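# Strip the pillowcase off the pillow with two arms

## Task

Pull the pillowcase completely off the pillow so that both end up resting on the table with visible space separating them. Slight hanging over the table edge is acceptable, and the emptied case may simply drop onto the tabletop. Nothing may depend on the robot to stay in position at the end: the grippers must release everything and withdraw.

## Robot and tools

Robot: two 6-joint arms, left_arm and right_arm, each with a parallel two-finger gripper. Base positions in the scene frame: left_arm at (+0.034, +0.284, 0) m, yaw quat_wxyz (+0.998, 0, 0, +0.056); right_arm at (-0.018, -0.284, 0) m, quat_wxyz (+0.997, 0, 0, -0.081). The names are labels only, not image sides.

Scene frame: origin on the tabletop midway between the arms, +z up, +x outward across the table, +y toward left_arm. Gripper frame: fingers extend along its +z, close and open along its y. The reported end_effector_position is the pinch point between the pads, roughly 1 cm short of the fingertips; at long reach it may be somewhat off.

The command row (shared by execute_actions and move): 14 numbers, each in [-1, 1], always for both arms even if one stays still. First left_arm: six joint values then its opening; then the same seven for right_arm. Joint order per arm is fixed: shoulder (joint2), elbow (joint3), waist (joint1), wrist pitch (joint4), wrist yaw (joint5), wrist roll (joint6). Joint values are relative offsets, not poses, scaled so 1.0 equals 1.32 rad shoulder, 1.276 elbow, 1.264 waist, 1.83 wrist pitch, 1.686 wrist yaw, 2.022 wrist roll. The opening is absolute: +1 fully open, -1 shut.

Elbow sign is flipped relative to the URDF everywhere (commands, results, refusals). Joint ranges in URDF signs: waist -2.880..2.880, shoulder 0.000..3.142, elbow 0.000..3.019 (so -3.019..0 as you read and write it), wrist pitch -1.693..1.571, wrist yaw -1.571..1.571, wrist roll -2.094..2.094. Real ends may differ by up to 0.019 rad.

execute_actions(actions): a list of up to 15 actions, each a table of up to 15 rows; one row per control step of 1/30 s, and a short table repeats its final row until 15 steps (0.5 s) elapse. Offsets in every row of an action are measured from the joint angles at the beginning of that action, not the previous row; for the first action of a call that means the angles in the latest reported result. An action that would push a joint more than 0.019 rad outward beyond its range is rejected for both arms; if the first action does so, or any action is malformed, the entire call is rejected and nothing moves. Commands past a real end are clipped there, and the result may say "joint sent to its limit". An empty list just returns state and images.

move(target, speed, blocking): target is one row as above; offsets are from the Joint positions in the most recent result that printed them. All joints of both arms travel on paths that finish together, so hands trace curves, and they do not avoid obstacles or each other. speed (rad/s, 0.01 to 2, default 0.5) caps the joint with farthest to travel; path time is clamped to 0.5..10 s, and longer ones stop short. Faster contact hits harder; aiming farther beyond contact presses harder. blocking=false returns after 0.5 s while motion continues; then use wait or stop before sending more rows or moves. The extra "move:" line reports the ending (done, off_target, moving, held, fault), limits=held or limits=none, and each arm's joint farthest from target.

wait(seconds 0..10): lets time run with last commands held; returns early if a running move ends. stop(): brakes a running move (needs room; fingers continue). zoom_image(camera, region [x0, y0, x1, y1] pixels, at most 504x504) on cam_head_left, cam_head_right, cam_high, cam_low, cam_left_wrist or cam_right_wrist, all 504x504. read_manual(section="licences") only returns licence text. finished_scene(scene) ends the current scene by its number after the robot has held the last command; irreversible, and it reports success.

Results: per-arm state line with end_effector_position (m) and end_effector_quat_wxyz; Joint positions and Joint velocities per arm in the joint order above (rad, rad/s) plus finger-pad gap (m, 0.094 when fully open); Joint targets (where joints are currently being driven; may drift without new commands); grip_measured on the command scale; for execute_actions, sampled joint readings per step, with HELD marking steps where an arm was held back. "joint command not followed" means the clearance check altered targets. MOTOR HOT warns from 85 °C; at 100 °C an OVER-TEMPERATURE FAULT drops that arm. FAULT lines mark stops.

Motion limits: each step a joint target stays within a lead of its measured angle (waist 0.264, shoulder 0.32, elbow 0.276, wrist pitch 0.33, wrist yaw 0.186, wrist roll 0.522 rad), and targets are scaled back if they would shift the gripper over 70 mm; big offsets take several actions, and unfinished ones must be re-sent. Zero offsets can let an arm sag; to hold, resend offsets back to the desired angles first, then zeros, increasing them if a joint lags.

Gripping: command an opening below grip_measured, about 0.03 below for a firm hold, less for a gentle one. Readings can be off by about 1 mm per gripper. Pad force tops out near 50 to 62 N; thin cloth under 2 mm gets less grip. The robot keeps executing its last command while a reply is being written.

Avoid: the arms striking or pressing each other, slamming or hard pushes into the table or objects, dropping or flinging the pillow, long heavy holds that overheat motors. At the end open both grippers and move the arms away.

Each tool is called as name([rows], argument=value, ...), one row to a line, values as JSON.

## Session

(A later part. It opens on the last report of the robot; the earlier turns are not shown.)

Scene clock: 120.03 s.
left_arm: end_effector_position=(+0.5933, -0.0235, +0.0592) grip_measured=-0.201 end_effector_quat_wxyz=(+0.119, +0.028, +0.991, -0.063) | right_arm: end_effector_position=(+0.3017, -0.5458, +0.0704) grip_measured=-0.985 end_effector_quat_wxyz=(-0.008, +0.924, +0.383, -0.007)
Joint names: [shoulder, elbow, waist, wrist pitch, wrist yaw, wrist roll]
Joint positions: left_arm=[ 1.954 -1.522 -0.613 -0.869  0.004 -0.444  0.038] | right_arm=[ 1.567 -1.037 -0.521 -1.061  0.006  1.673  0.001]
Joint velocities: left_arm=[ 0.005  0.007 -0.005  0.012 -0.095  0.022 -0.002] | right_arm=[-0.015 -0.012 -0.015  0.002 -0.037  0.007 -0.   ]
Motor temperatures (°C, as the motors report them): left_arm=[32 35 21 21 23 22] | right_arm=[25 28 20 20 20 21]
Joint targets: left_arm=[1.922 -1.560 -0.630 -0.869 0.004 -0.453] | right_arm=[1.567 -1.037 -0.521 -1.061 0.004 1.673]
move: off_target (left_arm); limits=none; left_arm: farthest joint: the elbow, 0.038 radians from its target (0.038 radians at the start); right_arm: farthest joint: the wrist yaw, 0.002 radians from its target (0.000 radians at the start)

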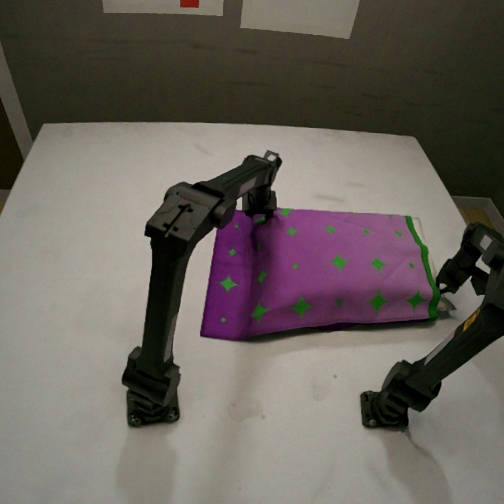

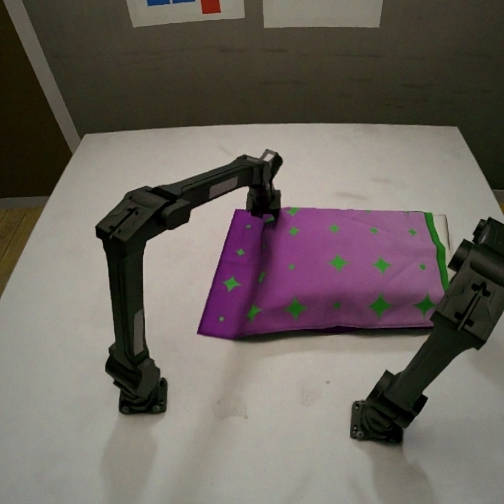

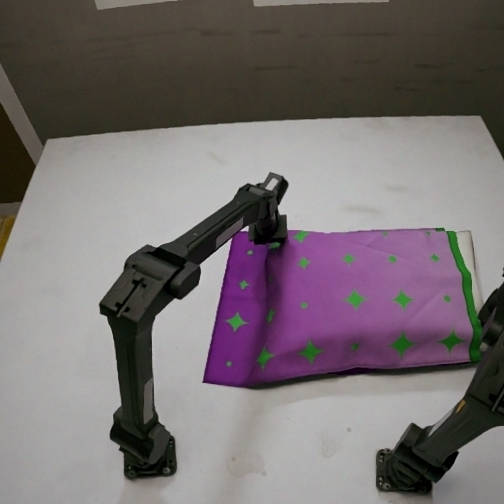

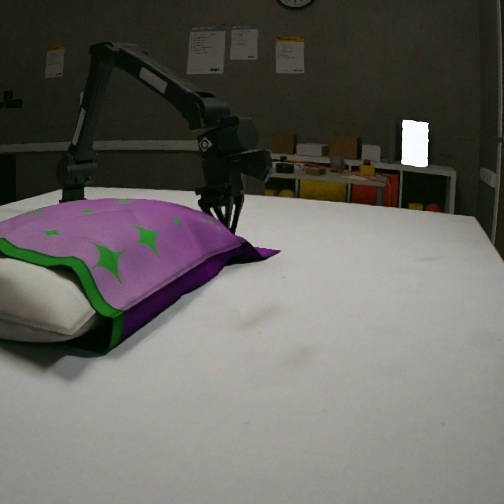

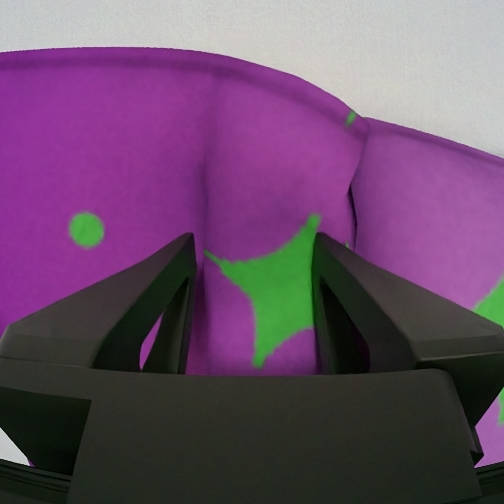

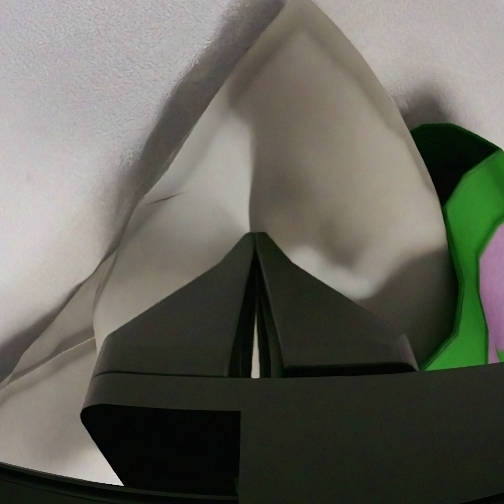

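Fold is between the fingers. Descend, close, pull.

move(target=[0.055,-0.03,0,0,0,0,-0.2,0,0,0,0,0,0,-1], speed=0.15)

move(target=[0.015,-0.03,0,0,0,0,-1,0,0,0,0,0,0,-1])

move(target=[-0.03,-0.03,0.15,0,0,0,-1,0,0,0,0,0,0,-1], speed=0.15)

Scene clock: 126.73 s.
left_arm: end_effector_position=(+0.5920, -0.0198, +0.0332) grip_measured=-0.201 end_effector_quat_wxyz=(+0.101, +0.026, +0.993, -0.054) | right_arm: end_effector_position=(+0.3015, -0.5460, +0.0704) grip_measured=-0.985 end_effector_quat_wxyz=(-0.008, +0.924, +0.383, -0.008)
Joint names: [shoulder, elbow, waist, wrist pitch, wrist yaw, wrist roll]
Joint positions: left_arm=[ 1.998 -1.524 -0.609 -0.869  0.004 -0.445  0.038] | right_arm=[ 1.567 -1.037 -0.521 -1.061  0.007  1.673  0.001]
Joint velocities: left_arm=[ 0.005 -0.002 -0.005  0.012  0.037  0.007 -0.   ] | right_arm=[-0.005  0.012 -0.015 -0.002  0.081 -0.022 -0.   ]
Motor temperatures (°C, as the motors report them): left_arm=[32 36 21 21 23 22] | right_arm=[25 28 20 20 20 21]
Joint targets: left_arm=[2.027 -1.560 -0.613 -0.869 0.004 -0.444] | right_arm=[1.567 -1.037 -0.521 -1.061 0.006 1.673]
move: off_target (left_arm); limits=none; left_arm: farthest joint: the elbow, 0.037 radians from its target (0.038 radians at the start); right_arm: farthest joint: the wrist yaw, 0.001 radians from its target (0.000 radians at the start)

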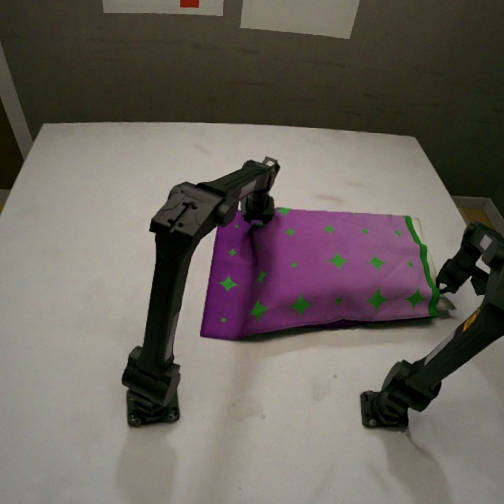

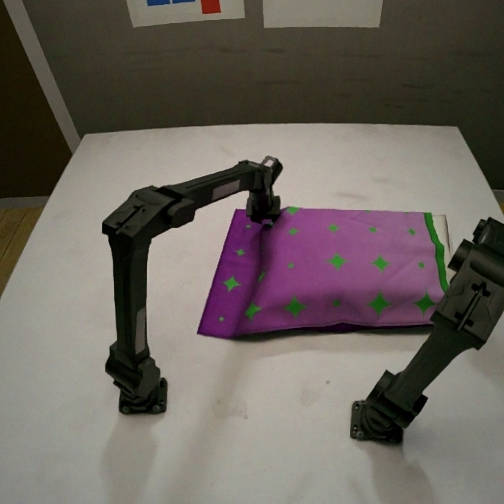

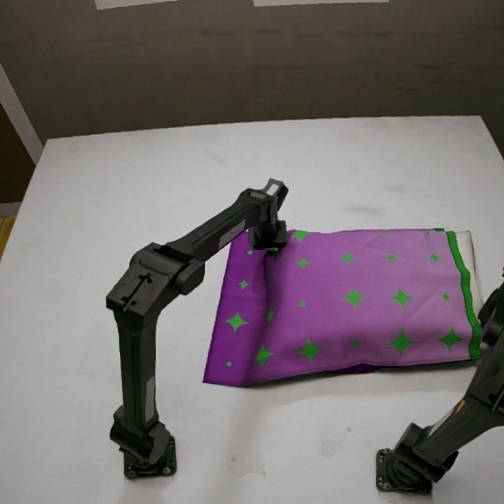

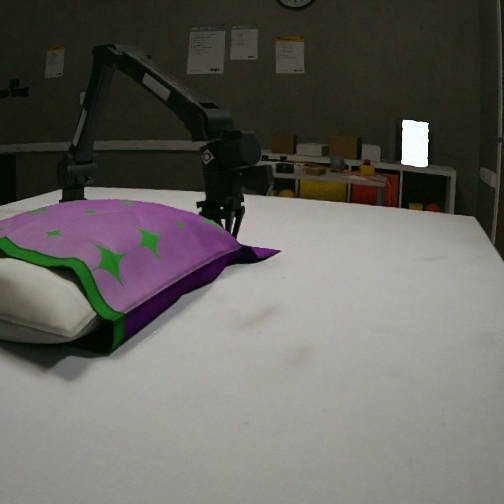

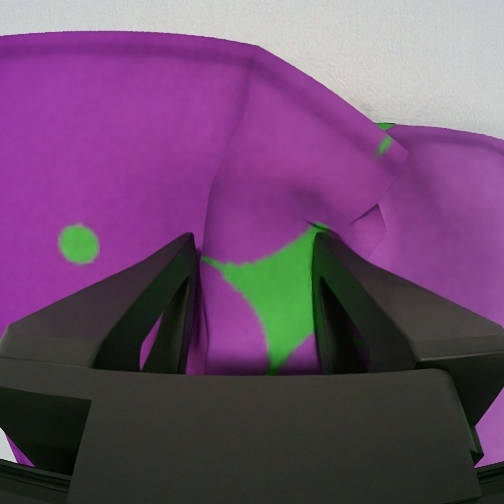

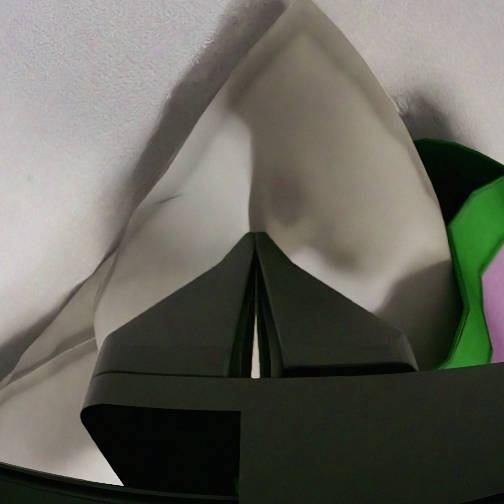

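Scene clock: 127.43 s.
left_arm: end_effector_position=(+0.5920, -0.0198, +0.0332) grip_measured=-0.990 end_effector_quat_wxyz=(+0.101, +0.026, +0.993, -0.054) | right_arm: end_effector_position=(+0.3015, -0.5460, +0.0704) grip_measured=-0.985 end_effector_quat_wxyz=(-0.008, +0.924, +0.383, -0.008)
Joint names: [shoulder, elbow, waist, wrist pitch, wrist yaw, wrist roll]
Joint positions: left_arm=[ 1.998 -1.524 -0.609 -0.869  0.004 -0.445  0.   ] | right_arm=[ 1.567 -1.037 -0.521 -1.061  0.007  1.673  0.001]
Joint velocities: left_arm=[ 0.005 -0.007 -0.005 -0.022  0.051 -0.022 -0.001] | right_arm=[ 0.015  0.012 -0.015  0.002 -0.022  0.007 -0.   ]
Motor temperatures (°C, as the motors report them): left_arm=[32 36 21 21 23 22] | right_arm=[25 28 20 20 20 21]
Joint targets: left_arm=[2.018 -1.562 -0.609 -0.869 0.004 -0.445] | right_arm=[1.567 -1.037 -0.521 -1.061 0.007 1.673]
move: off_target (left_arm); limits=none; left_arm: farthest joint: the elbow, 0.039 radians from its target (0.039 radians at the start); right_arm: farthest joint: the waist, 0.000 radians from its target (0.000 radians at the start)

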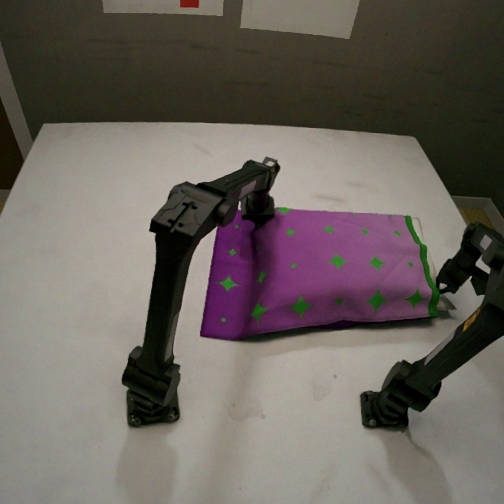

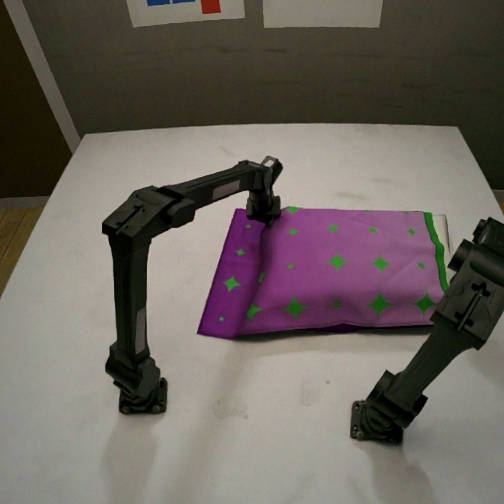

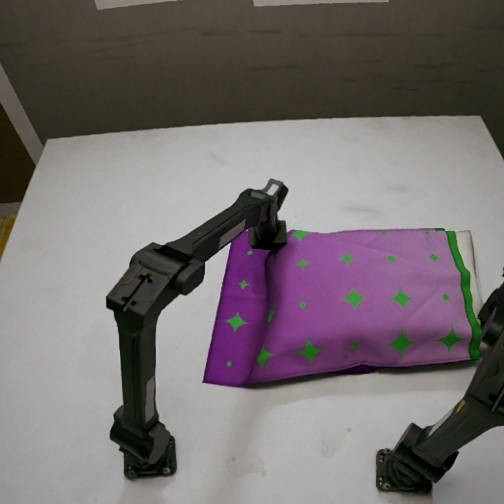

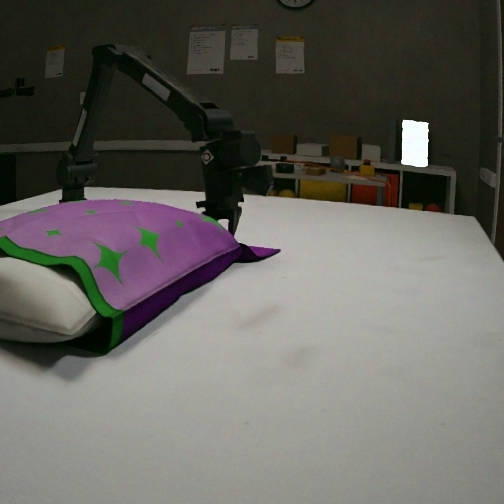

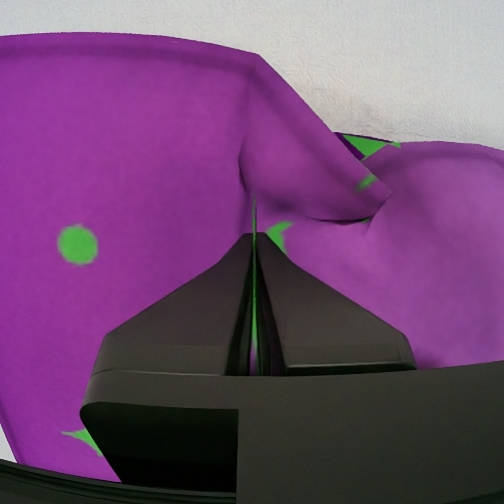

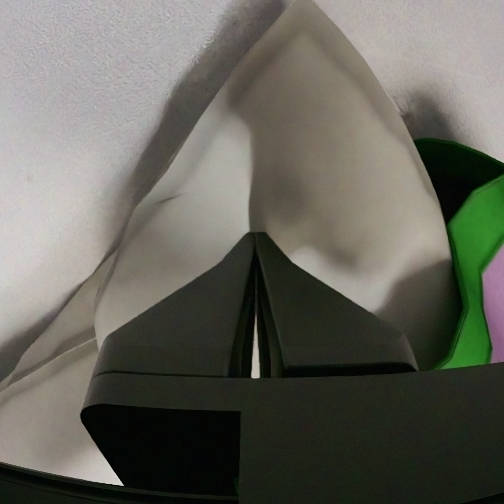

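Scene clock: 129.07 s.
left_arm: end_effector_position=(+0.6340, +0.0707, +0.0423) grip_measured=-0.990 end_effector_quat_wxyz=(+0.109, -0.053, +0.991, -0.053) | right_arm: end_effector_position=(+0.3015, -0.5460, +0.0704) grip_measured=-0.985 end_effector_quat_wxyz=(-0.008, +0.924, +0.383, -0.008)
Joint names: [shoulder, elbow, waist, wrist pitch, wrist yaw, wrist roll]
Joint positions: left_arm=[ 1.983 -1.524 -0.449 -0.869  0.014 -0.445  0.   ] | right_arm=[ 1.567 -1.037 -0.521 -1.061  0.007  1.673  0.001]
Joint velocities: left_arm=[-0.015 -0.002 -0.005 -0.002 -0.007 -0.007  0.   ] | right_arm=[-0.015 -0.002 -0.005  0.007 -0.051 -0.081 -0.001]
Motor temperatures (°C, as the motors report them): left_arm=[32 35 21 21 23 22] | right_arm=[25 28 20 20 20 21]
Joint targets: left_arm=[1.958 -1.562 -0.419 -0.869 0.004 -0.445] | right_arm=[1.567 -1.037 -0.521 -1.061 0.007 1.673]
move: off_target (left_arm); limits=none; left_arm: farthest joint: the elbow, 0.039 radians from its target (0.039 radians at the start); right_arm: farthest joint: the waist, 0.000 radians from its target (0.000 radians at the start)

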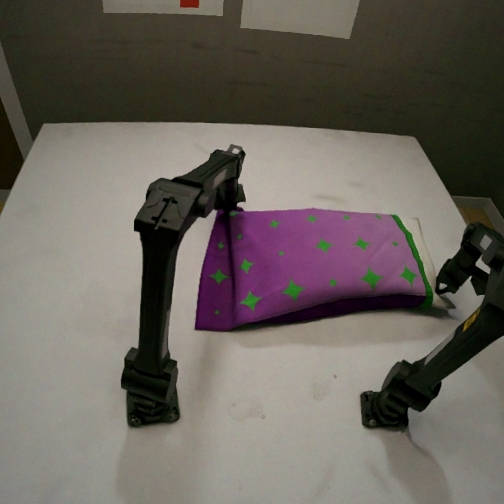

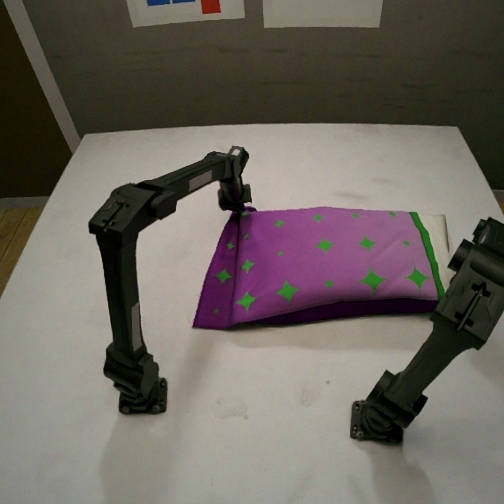

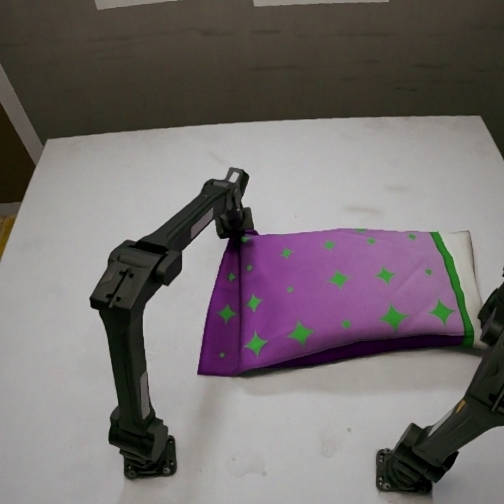

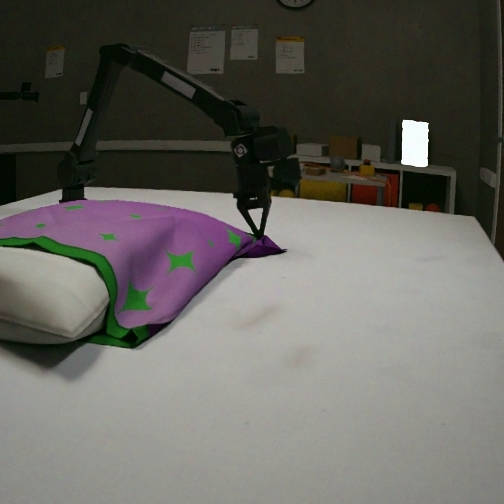

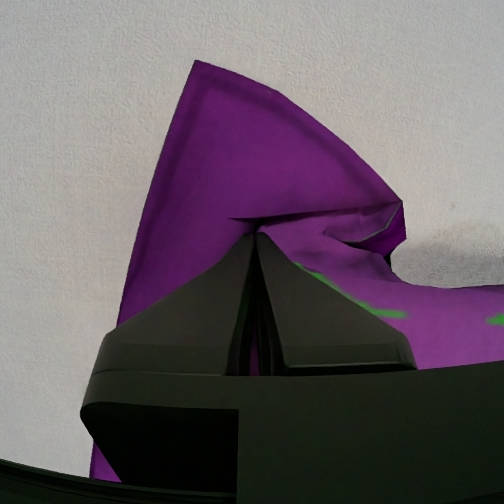

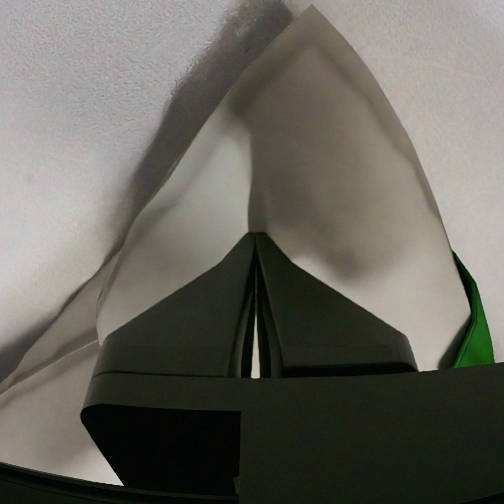

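move(target=[-0.01,-0.03,0.5,0,0,0,-1,0,-0.02,0,0,0,0,-1], speed=0.2)

move(target=[-0.01,-0.03,0.5,0,0,0,-1,0,-0.02,0,0,0,0,-1], speed=0.2)

Scene clock: 150.50 s.
left_arm: end_effector_position=(+0.6471, +0.4566, +0.0424) grip_measured=-0.991 end_effector_quat_wxyz=(+0.120, -0.351, +0.928, -0.023) | right_arm: end_effector_position=(+0.3015, -0.5460, +0.0704) grip_measured=-0.985 end_effector_quat_wxyz=(-0.008, +0.924, +0.383, -0.008)
Joint names: [shoulder, elbow, waist, wrist pitch, wrist yaw, wrist roll]
Joint positions: left_arm=[ 1.983 -1.524  0.17  -0.869  0.026 -0.445  0.   ] | right_arm=[ 1.567 -1.037 -0.521 -1.061  0.007  1.673  0.001]
Joint velocities: left_arm=[-0.015  0.017  0.005 -0.017  0.037 -0.007 -0.   ] | right_arm=[ 0.005  0.027 -0.005  0.012  0.125 -0.007 -0.   ]
Motor temperatures (°C, as the motors report them): left_arm=[33 36 21 21 23 22] | right_arm=[25 28 20 20 20 21]
Joint targets: left_arm=[1.970 -1.562 0.183 -0.869 0.014 -0.445] | right_arm=[1.567 -1.062 -0.521 -1.061 0.007 1.673]
move: off_target (left_arm, right_arm); limits=none; left_arm: farthest joint: the elbow, 0.039 radians from its target (0.039 radians at the start); right_arm: farthest joint: the elbow, 0.026 radians from its target (0.026 radians at the start)

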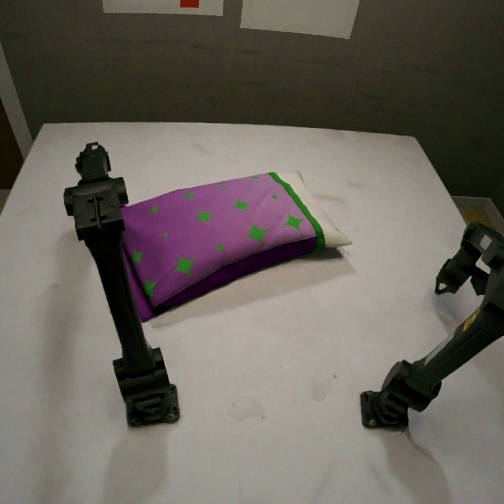

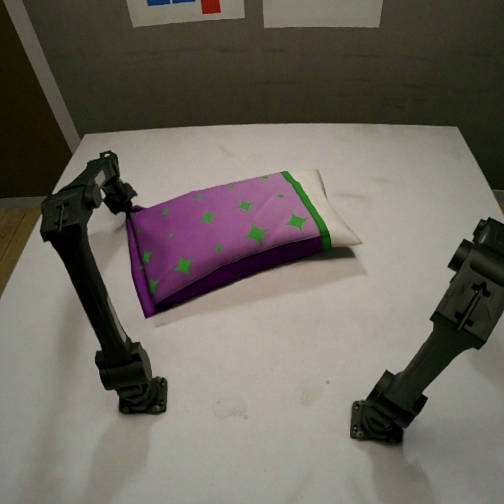

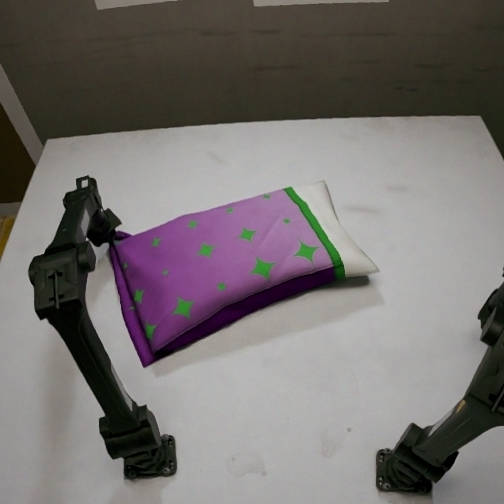

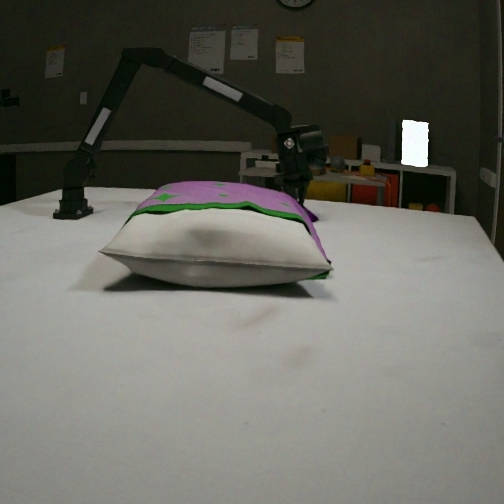

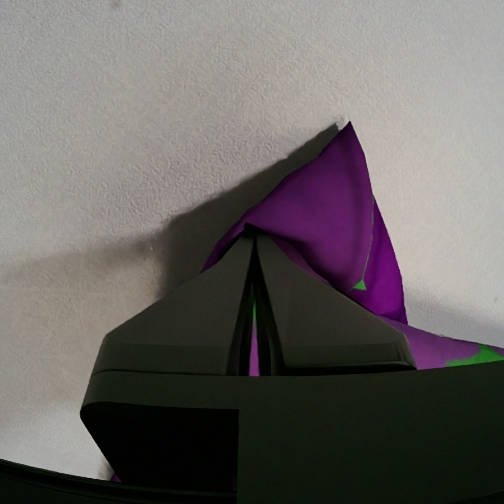

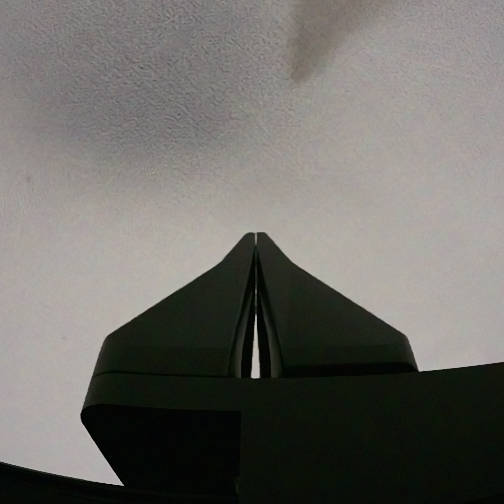

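Scene clock: 154.07 s.
left_arm: end_effector_position=(+0.4333, +0.7793, +0.0414) grip_measured=-0.991 end_effector_quat_wxyz=(+0.121, -0.617, +0.777, +0.010) | right_arm: end_effector_position=(+0.3015, -0.5460, +0.0704) grip_measured=-0.985 end_effector_quat_wxyz=(-0.008, +0.924, +0.383, -0.008)
Joint names: [shoulder, elbow, waist, wrist pitch, wrist yaw, wrist roll]
Joint positions: left_arm=[ 1.983 -1.521  0.79  -0.869  0.036 -0.445  0.   ] | right_arm=[ 1.567 -1.037 -0.521 -1.061  0.007  1.673  0.001]
Joint velocities: left_arm=[-0.005  0.002 -0.015 -0.022  0.037  0.007 -0.001] | right_arm=[ 0.005  0.002  0.015 -0.007 -0.007  0.022 -0.001]
Motor temperatures (°C, as the motors report them): left_arm=[32 36 21 21 23 22] | right_arm=[25 28 20 20 20 21]
Joint targets: left_arm=[1.970 -1.562 0.802 -0.869 0.026 -0.445] | right_arm=[1.567 -1.062 -0.521 -1.061 0.007 1.673]
move: off_target (left_arm, right_arm); limits=none; left_arm: farthest joint: the elbow, 0.041 radians from its target (0.039 radians at the start); right_arm: farthest joint: the elbow, 0.026 radians from its target (0.026 radians at the start)

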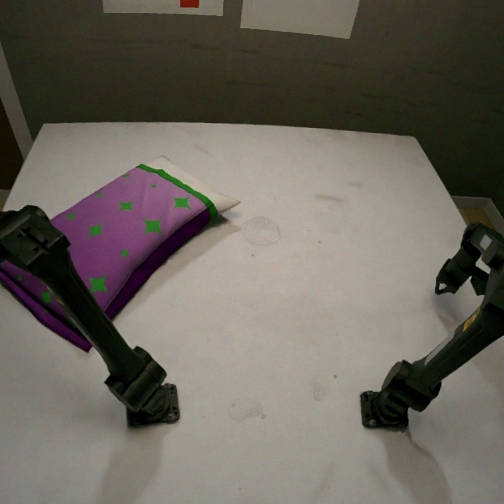

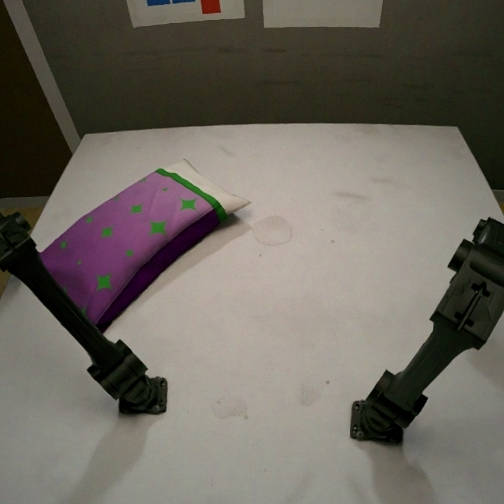

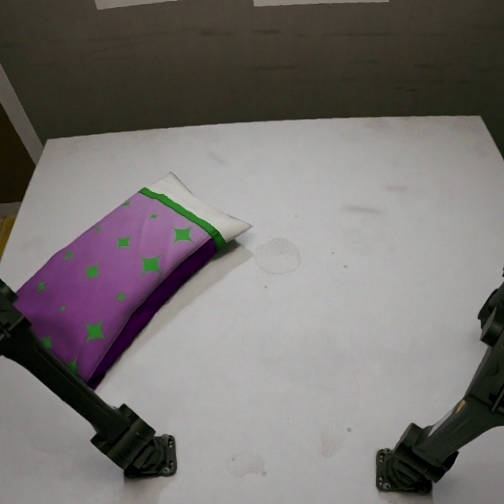

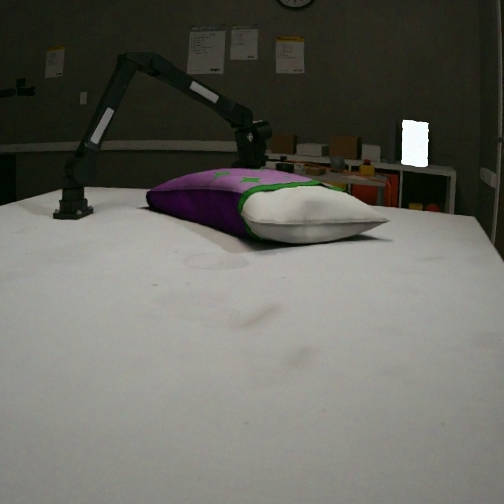

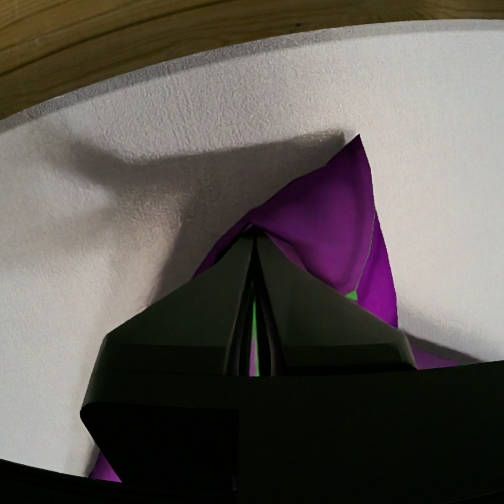

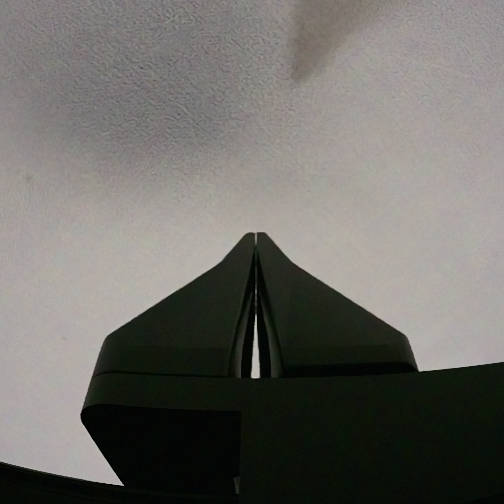

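move(target=[-0.01,-0.03,-0.45,0,0,0,-1,-0.15,-0.02,0,0,0,0,1], speed=0.2)

Scene clock: 172.50 s.
left_arm: end_effector_position=(+0.6326, +0.4954, +0.0402) grip_measured=-0.991 end_effector_quat_wxyz=(+0.118, -0.381, +0.917, -0.020) | right_arm: end_effector_position=(+0.3049, -0.5487, +0.1451) grip_measured=+1.000 end_effector_quat_wxyz=(+0.076, +0.921, +0.381, +0.037)
Joint names: [shoulder, elbow, waist, wrist pitch, wrist yaw, wrist roll]
Joint positions: left_arm=[ 1.983 -1.518  0.236 -0.869  0.029 -0.444  0.   ] | right_arm=[ 1.378 -1.037 -0.521 -1.061  0.007  1.673  0.094]
Joint velocities: left_arm=[ 0.015  0.012  0.005 -0.017 -0.066 -0.007  0.   ] | right_arm=[-0.015  0.012 -0.015 -0.017 -0.11  -0.037  0.   ]
Motor temperatures (°C, as the motors report them): left_arm=[33 36 21 21 23 22] | right_arm=[25 29 20 20 20 21]
Joint targets: left_arm=[1.970 -1.559 0.221 -0.869 0.036 -0.445] | right_arm=[1.369 -1.062 -0.521 -1.061 0.007 1.673]
move: off_target (left_arm, right_arm); limits=none; left_arm: farthest joint: the elbow, 0.041 radians from its target (0.038 radians at the start); right_arm: farthest joint: the elbow, 0.026 radians from its target (0.026 radians at the start)

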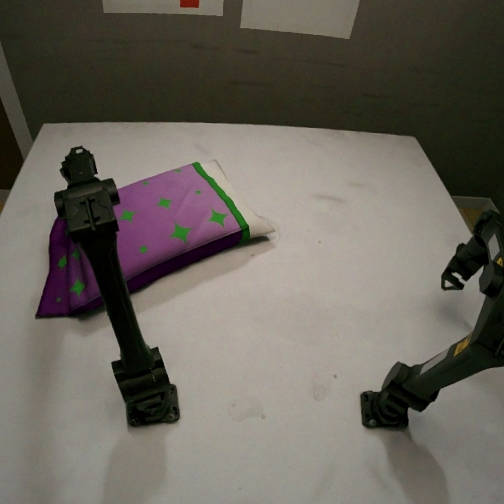

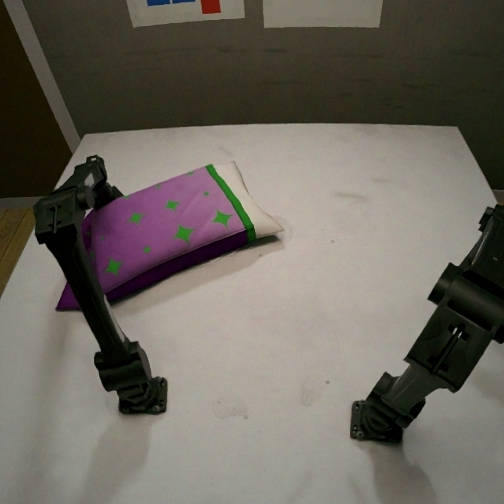

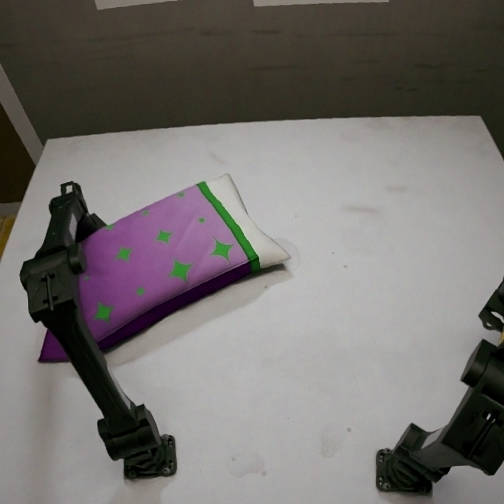

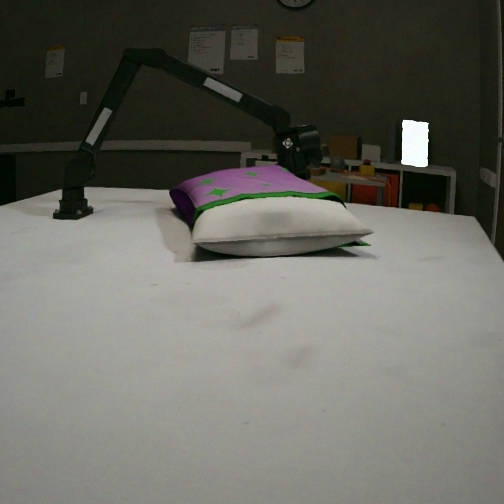

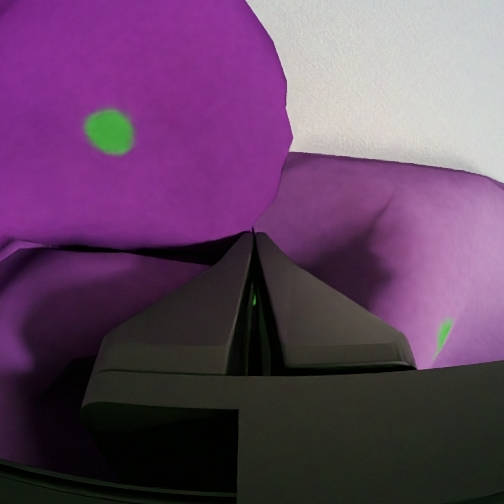

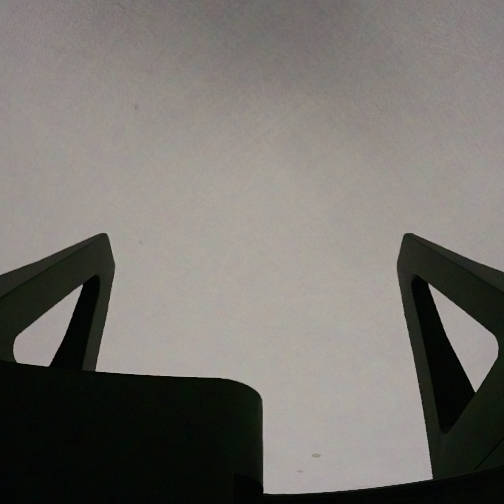

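Pushing works with slack; continue further.

move(target=[-0.01,-0.03,-0.45,0,0,0,-1,0,-0.02,0,0,0,0,1], speed=0.2)

Scene clock: 180.60 s.
left_arm: end_effector_position=(+0.6539, +0.1485, +0.0402) grip_measured=-0.991 end_effector_quat_wxyz=(+0.109, -0.115, +0.986, -0.049) | right_arm: end_effector_position=(+0.3049, -0.5487, +0.1451) grip_measured=+1.000 end_effector_quat_wxyz=(+0.076, +0.921, +0.381, +0.037)
Joint names: [shoulder, elbow, waist, wrist pitch, wrist yaw, wrist roll]
Joint positions: left_arm=[ 1.983 -1.518 -0.321 -0.869  0.022 -0.444  0.   ] | right_arm=[ 1.378 -1.037 -0.521 -1.061  0.007  1.673  0.094]
Joint velocities: left_arm=[-0.005  0.002 -0.005 -0.017 -0.007 -0.007 -0.   ] | right_arm=[-0.015 -0.007  0.005 -0.002 -0.037 -0.022  0.   ]
Motor temperatures (°C, as the motors report them): left_arm=[33 36 21 21 23 22] | right_arm=[25 30 20 20 20 21]
Joint targets: left_arm=[1.970 -1.557 -0.333 -0.869 0.029 -0.444] | right_arm=[1.378 -1.062 -0.521 -1.061 0.007 1.673]
move: off_target (left_arm, right_arm); limits=none; left_arm: farthest joint: the elbow, 0.038 radians from its target (0.038 radians at the start); right_arm: farthest joint: the elbow, 0.026 radians from its target (0.026 radians at the start)

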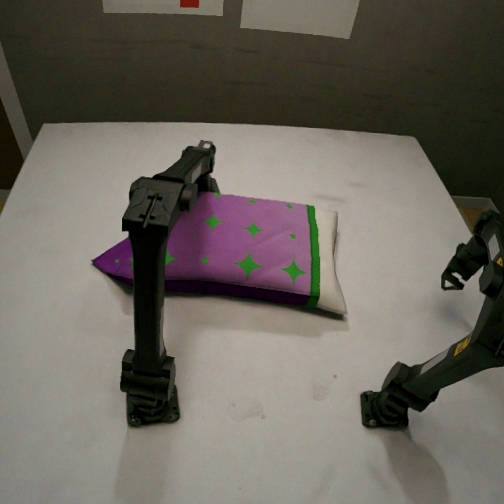

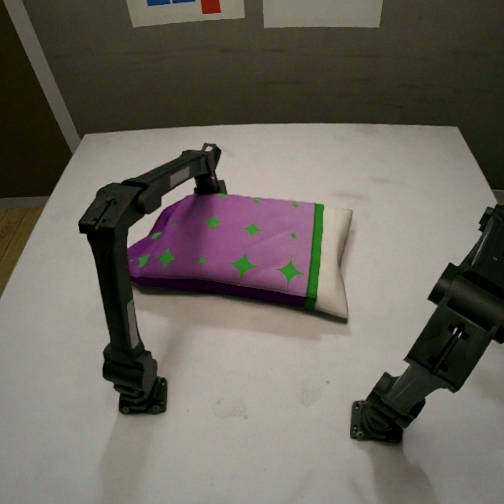

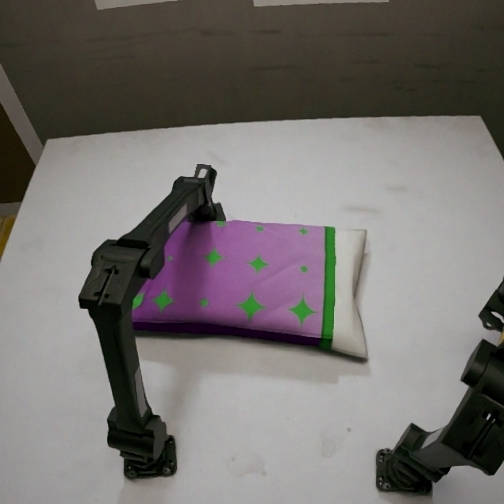

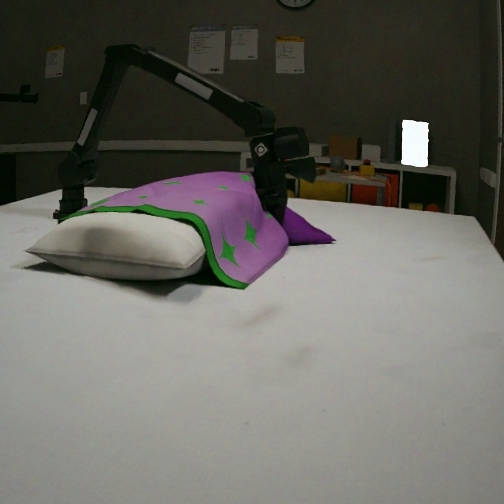

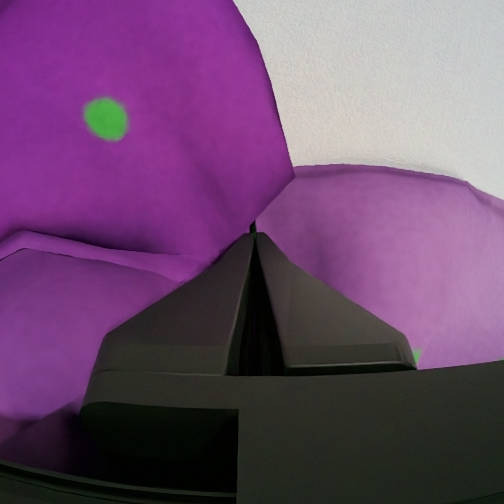

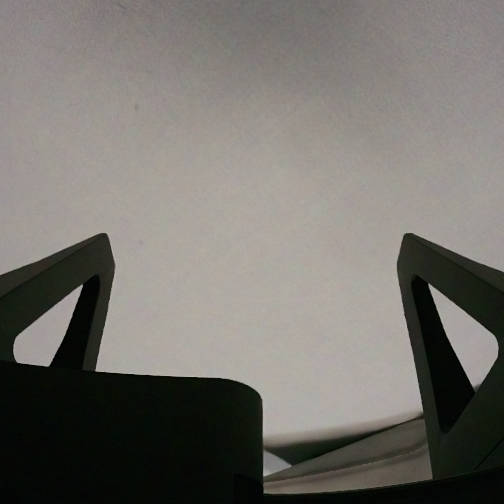

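move(target=[0,-0.03,0,0,0,0,-1,0,-0.045,0.76,-0.076,0,0.09,1], speed=0.4)

Scene clock: 198.60 s.
left_arm: end_effector_position=(+0.6546, +0.1513, +0.0402) grip_measured=-0.991 end_effector_quat_wxyz=(+0.109, -0.117, +0.986, -0.048) | right_arm: end_effector_position=(+0.3592, -0.1801, +0.1470) grip_measured=+1.000 end_effector_quat_wxyz=(+0.016, +0.705, +0.709, +0.022)
Joint names: [shoulder, elbow, waist, wrist pitch, wrist yaw, wrist roll]
Joint positions: left_arm=[ 1.983 -1.518 -0.316 -0.869  0.021 -0.444  0.   ] | right_arm=[ 1.378 -1.051  0.435 -1.189  0.007  1.838  0.094]
Joint velocities: left_arm=[ 0.024  0.017 -0.005  0.007  0.007 -0.007 -0.001] | right_arm=[ 0.005  0.007 -0.005 -0.002 -0.037  0.007  0.   ]
Motor temperatures (°C, as the motors report them): left_arm=[33 36 21 21 23 22] | right_arm=[25 30 20 20 20 21]
Joint targets: left_arm=[1.983 -1.557 -0.321 -0.869 0.022 -0.444] | right_arm=[1.378 -1.094 0.439 -1.200 0.007 1.855]
move: off_target (left_arm, right_arm); limits=none; left_arm: farthest joint: the elbow, 0.038 radians from its target (0.038 radians at the start); right_arm: farthest joint: the elbow, 0.044 radians from its target (0.057 radians at the start)

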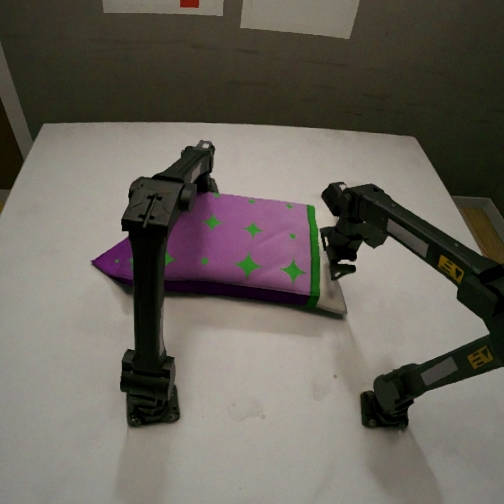

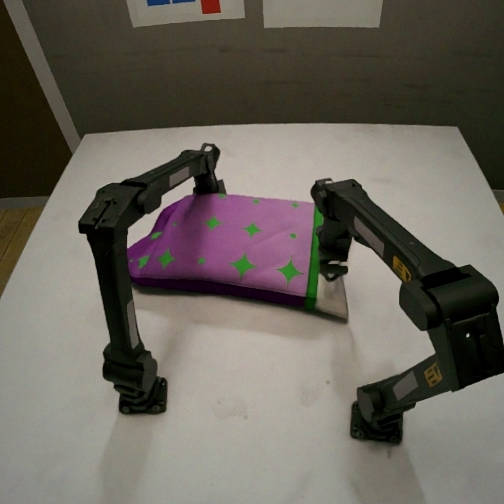

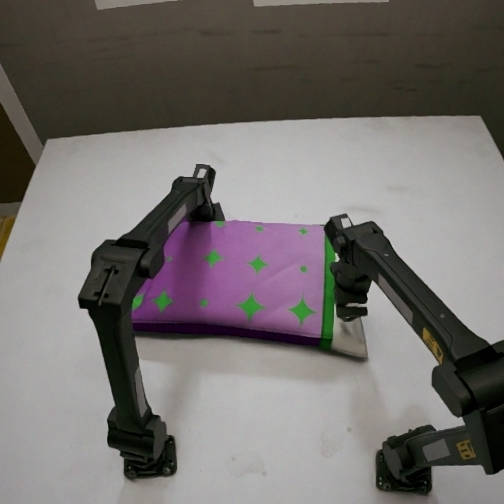

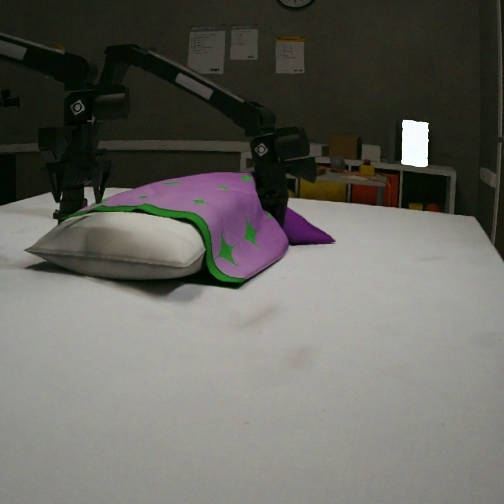

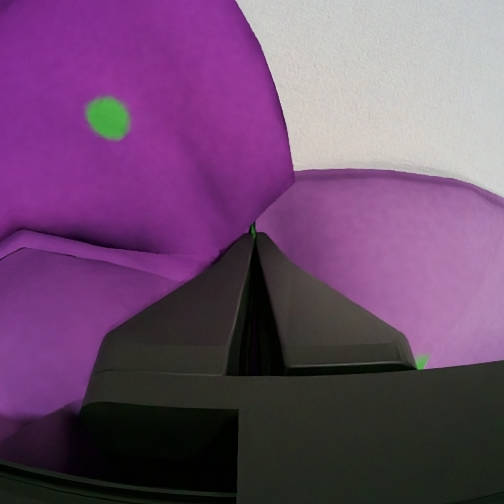

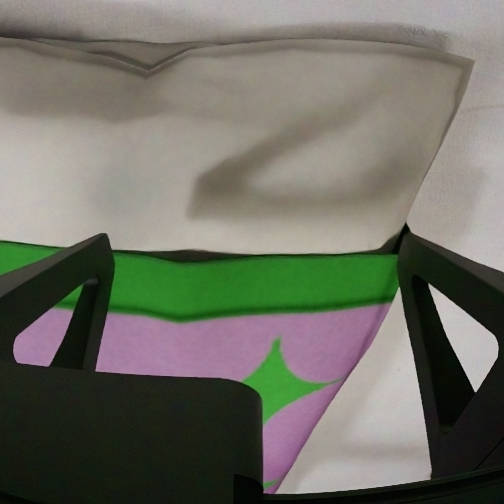

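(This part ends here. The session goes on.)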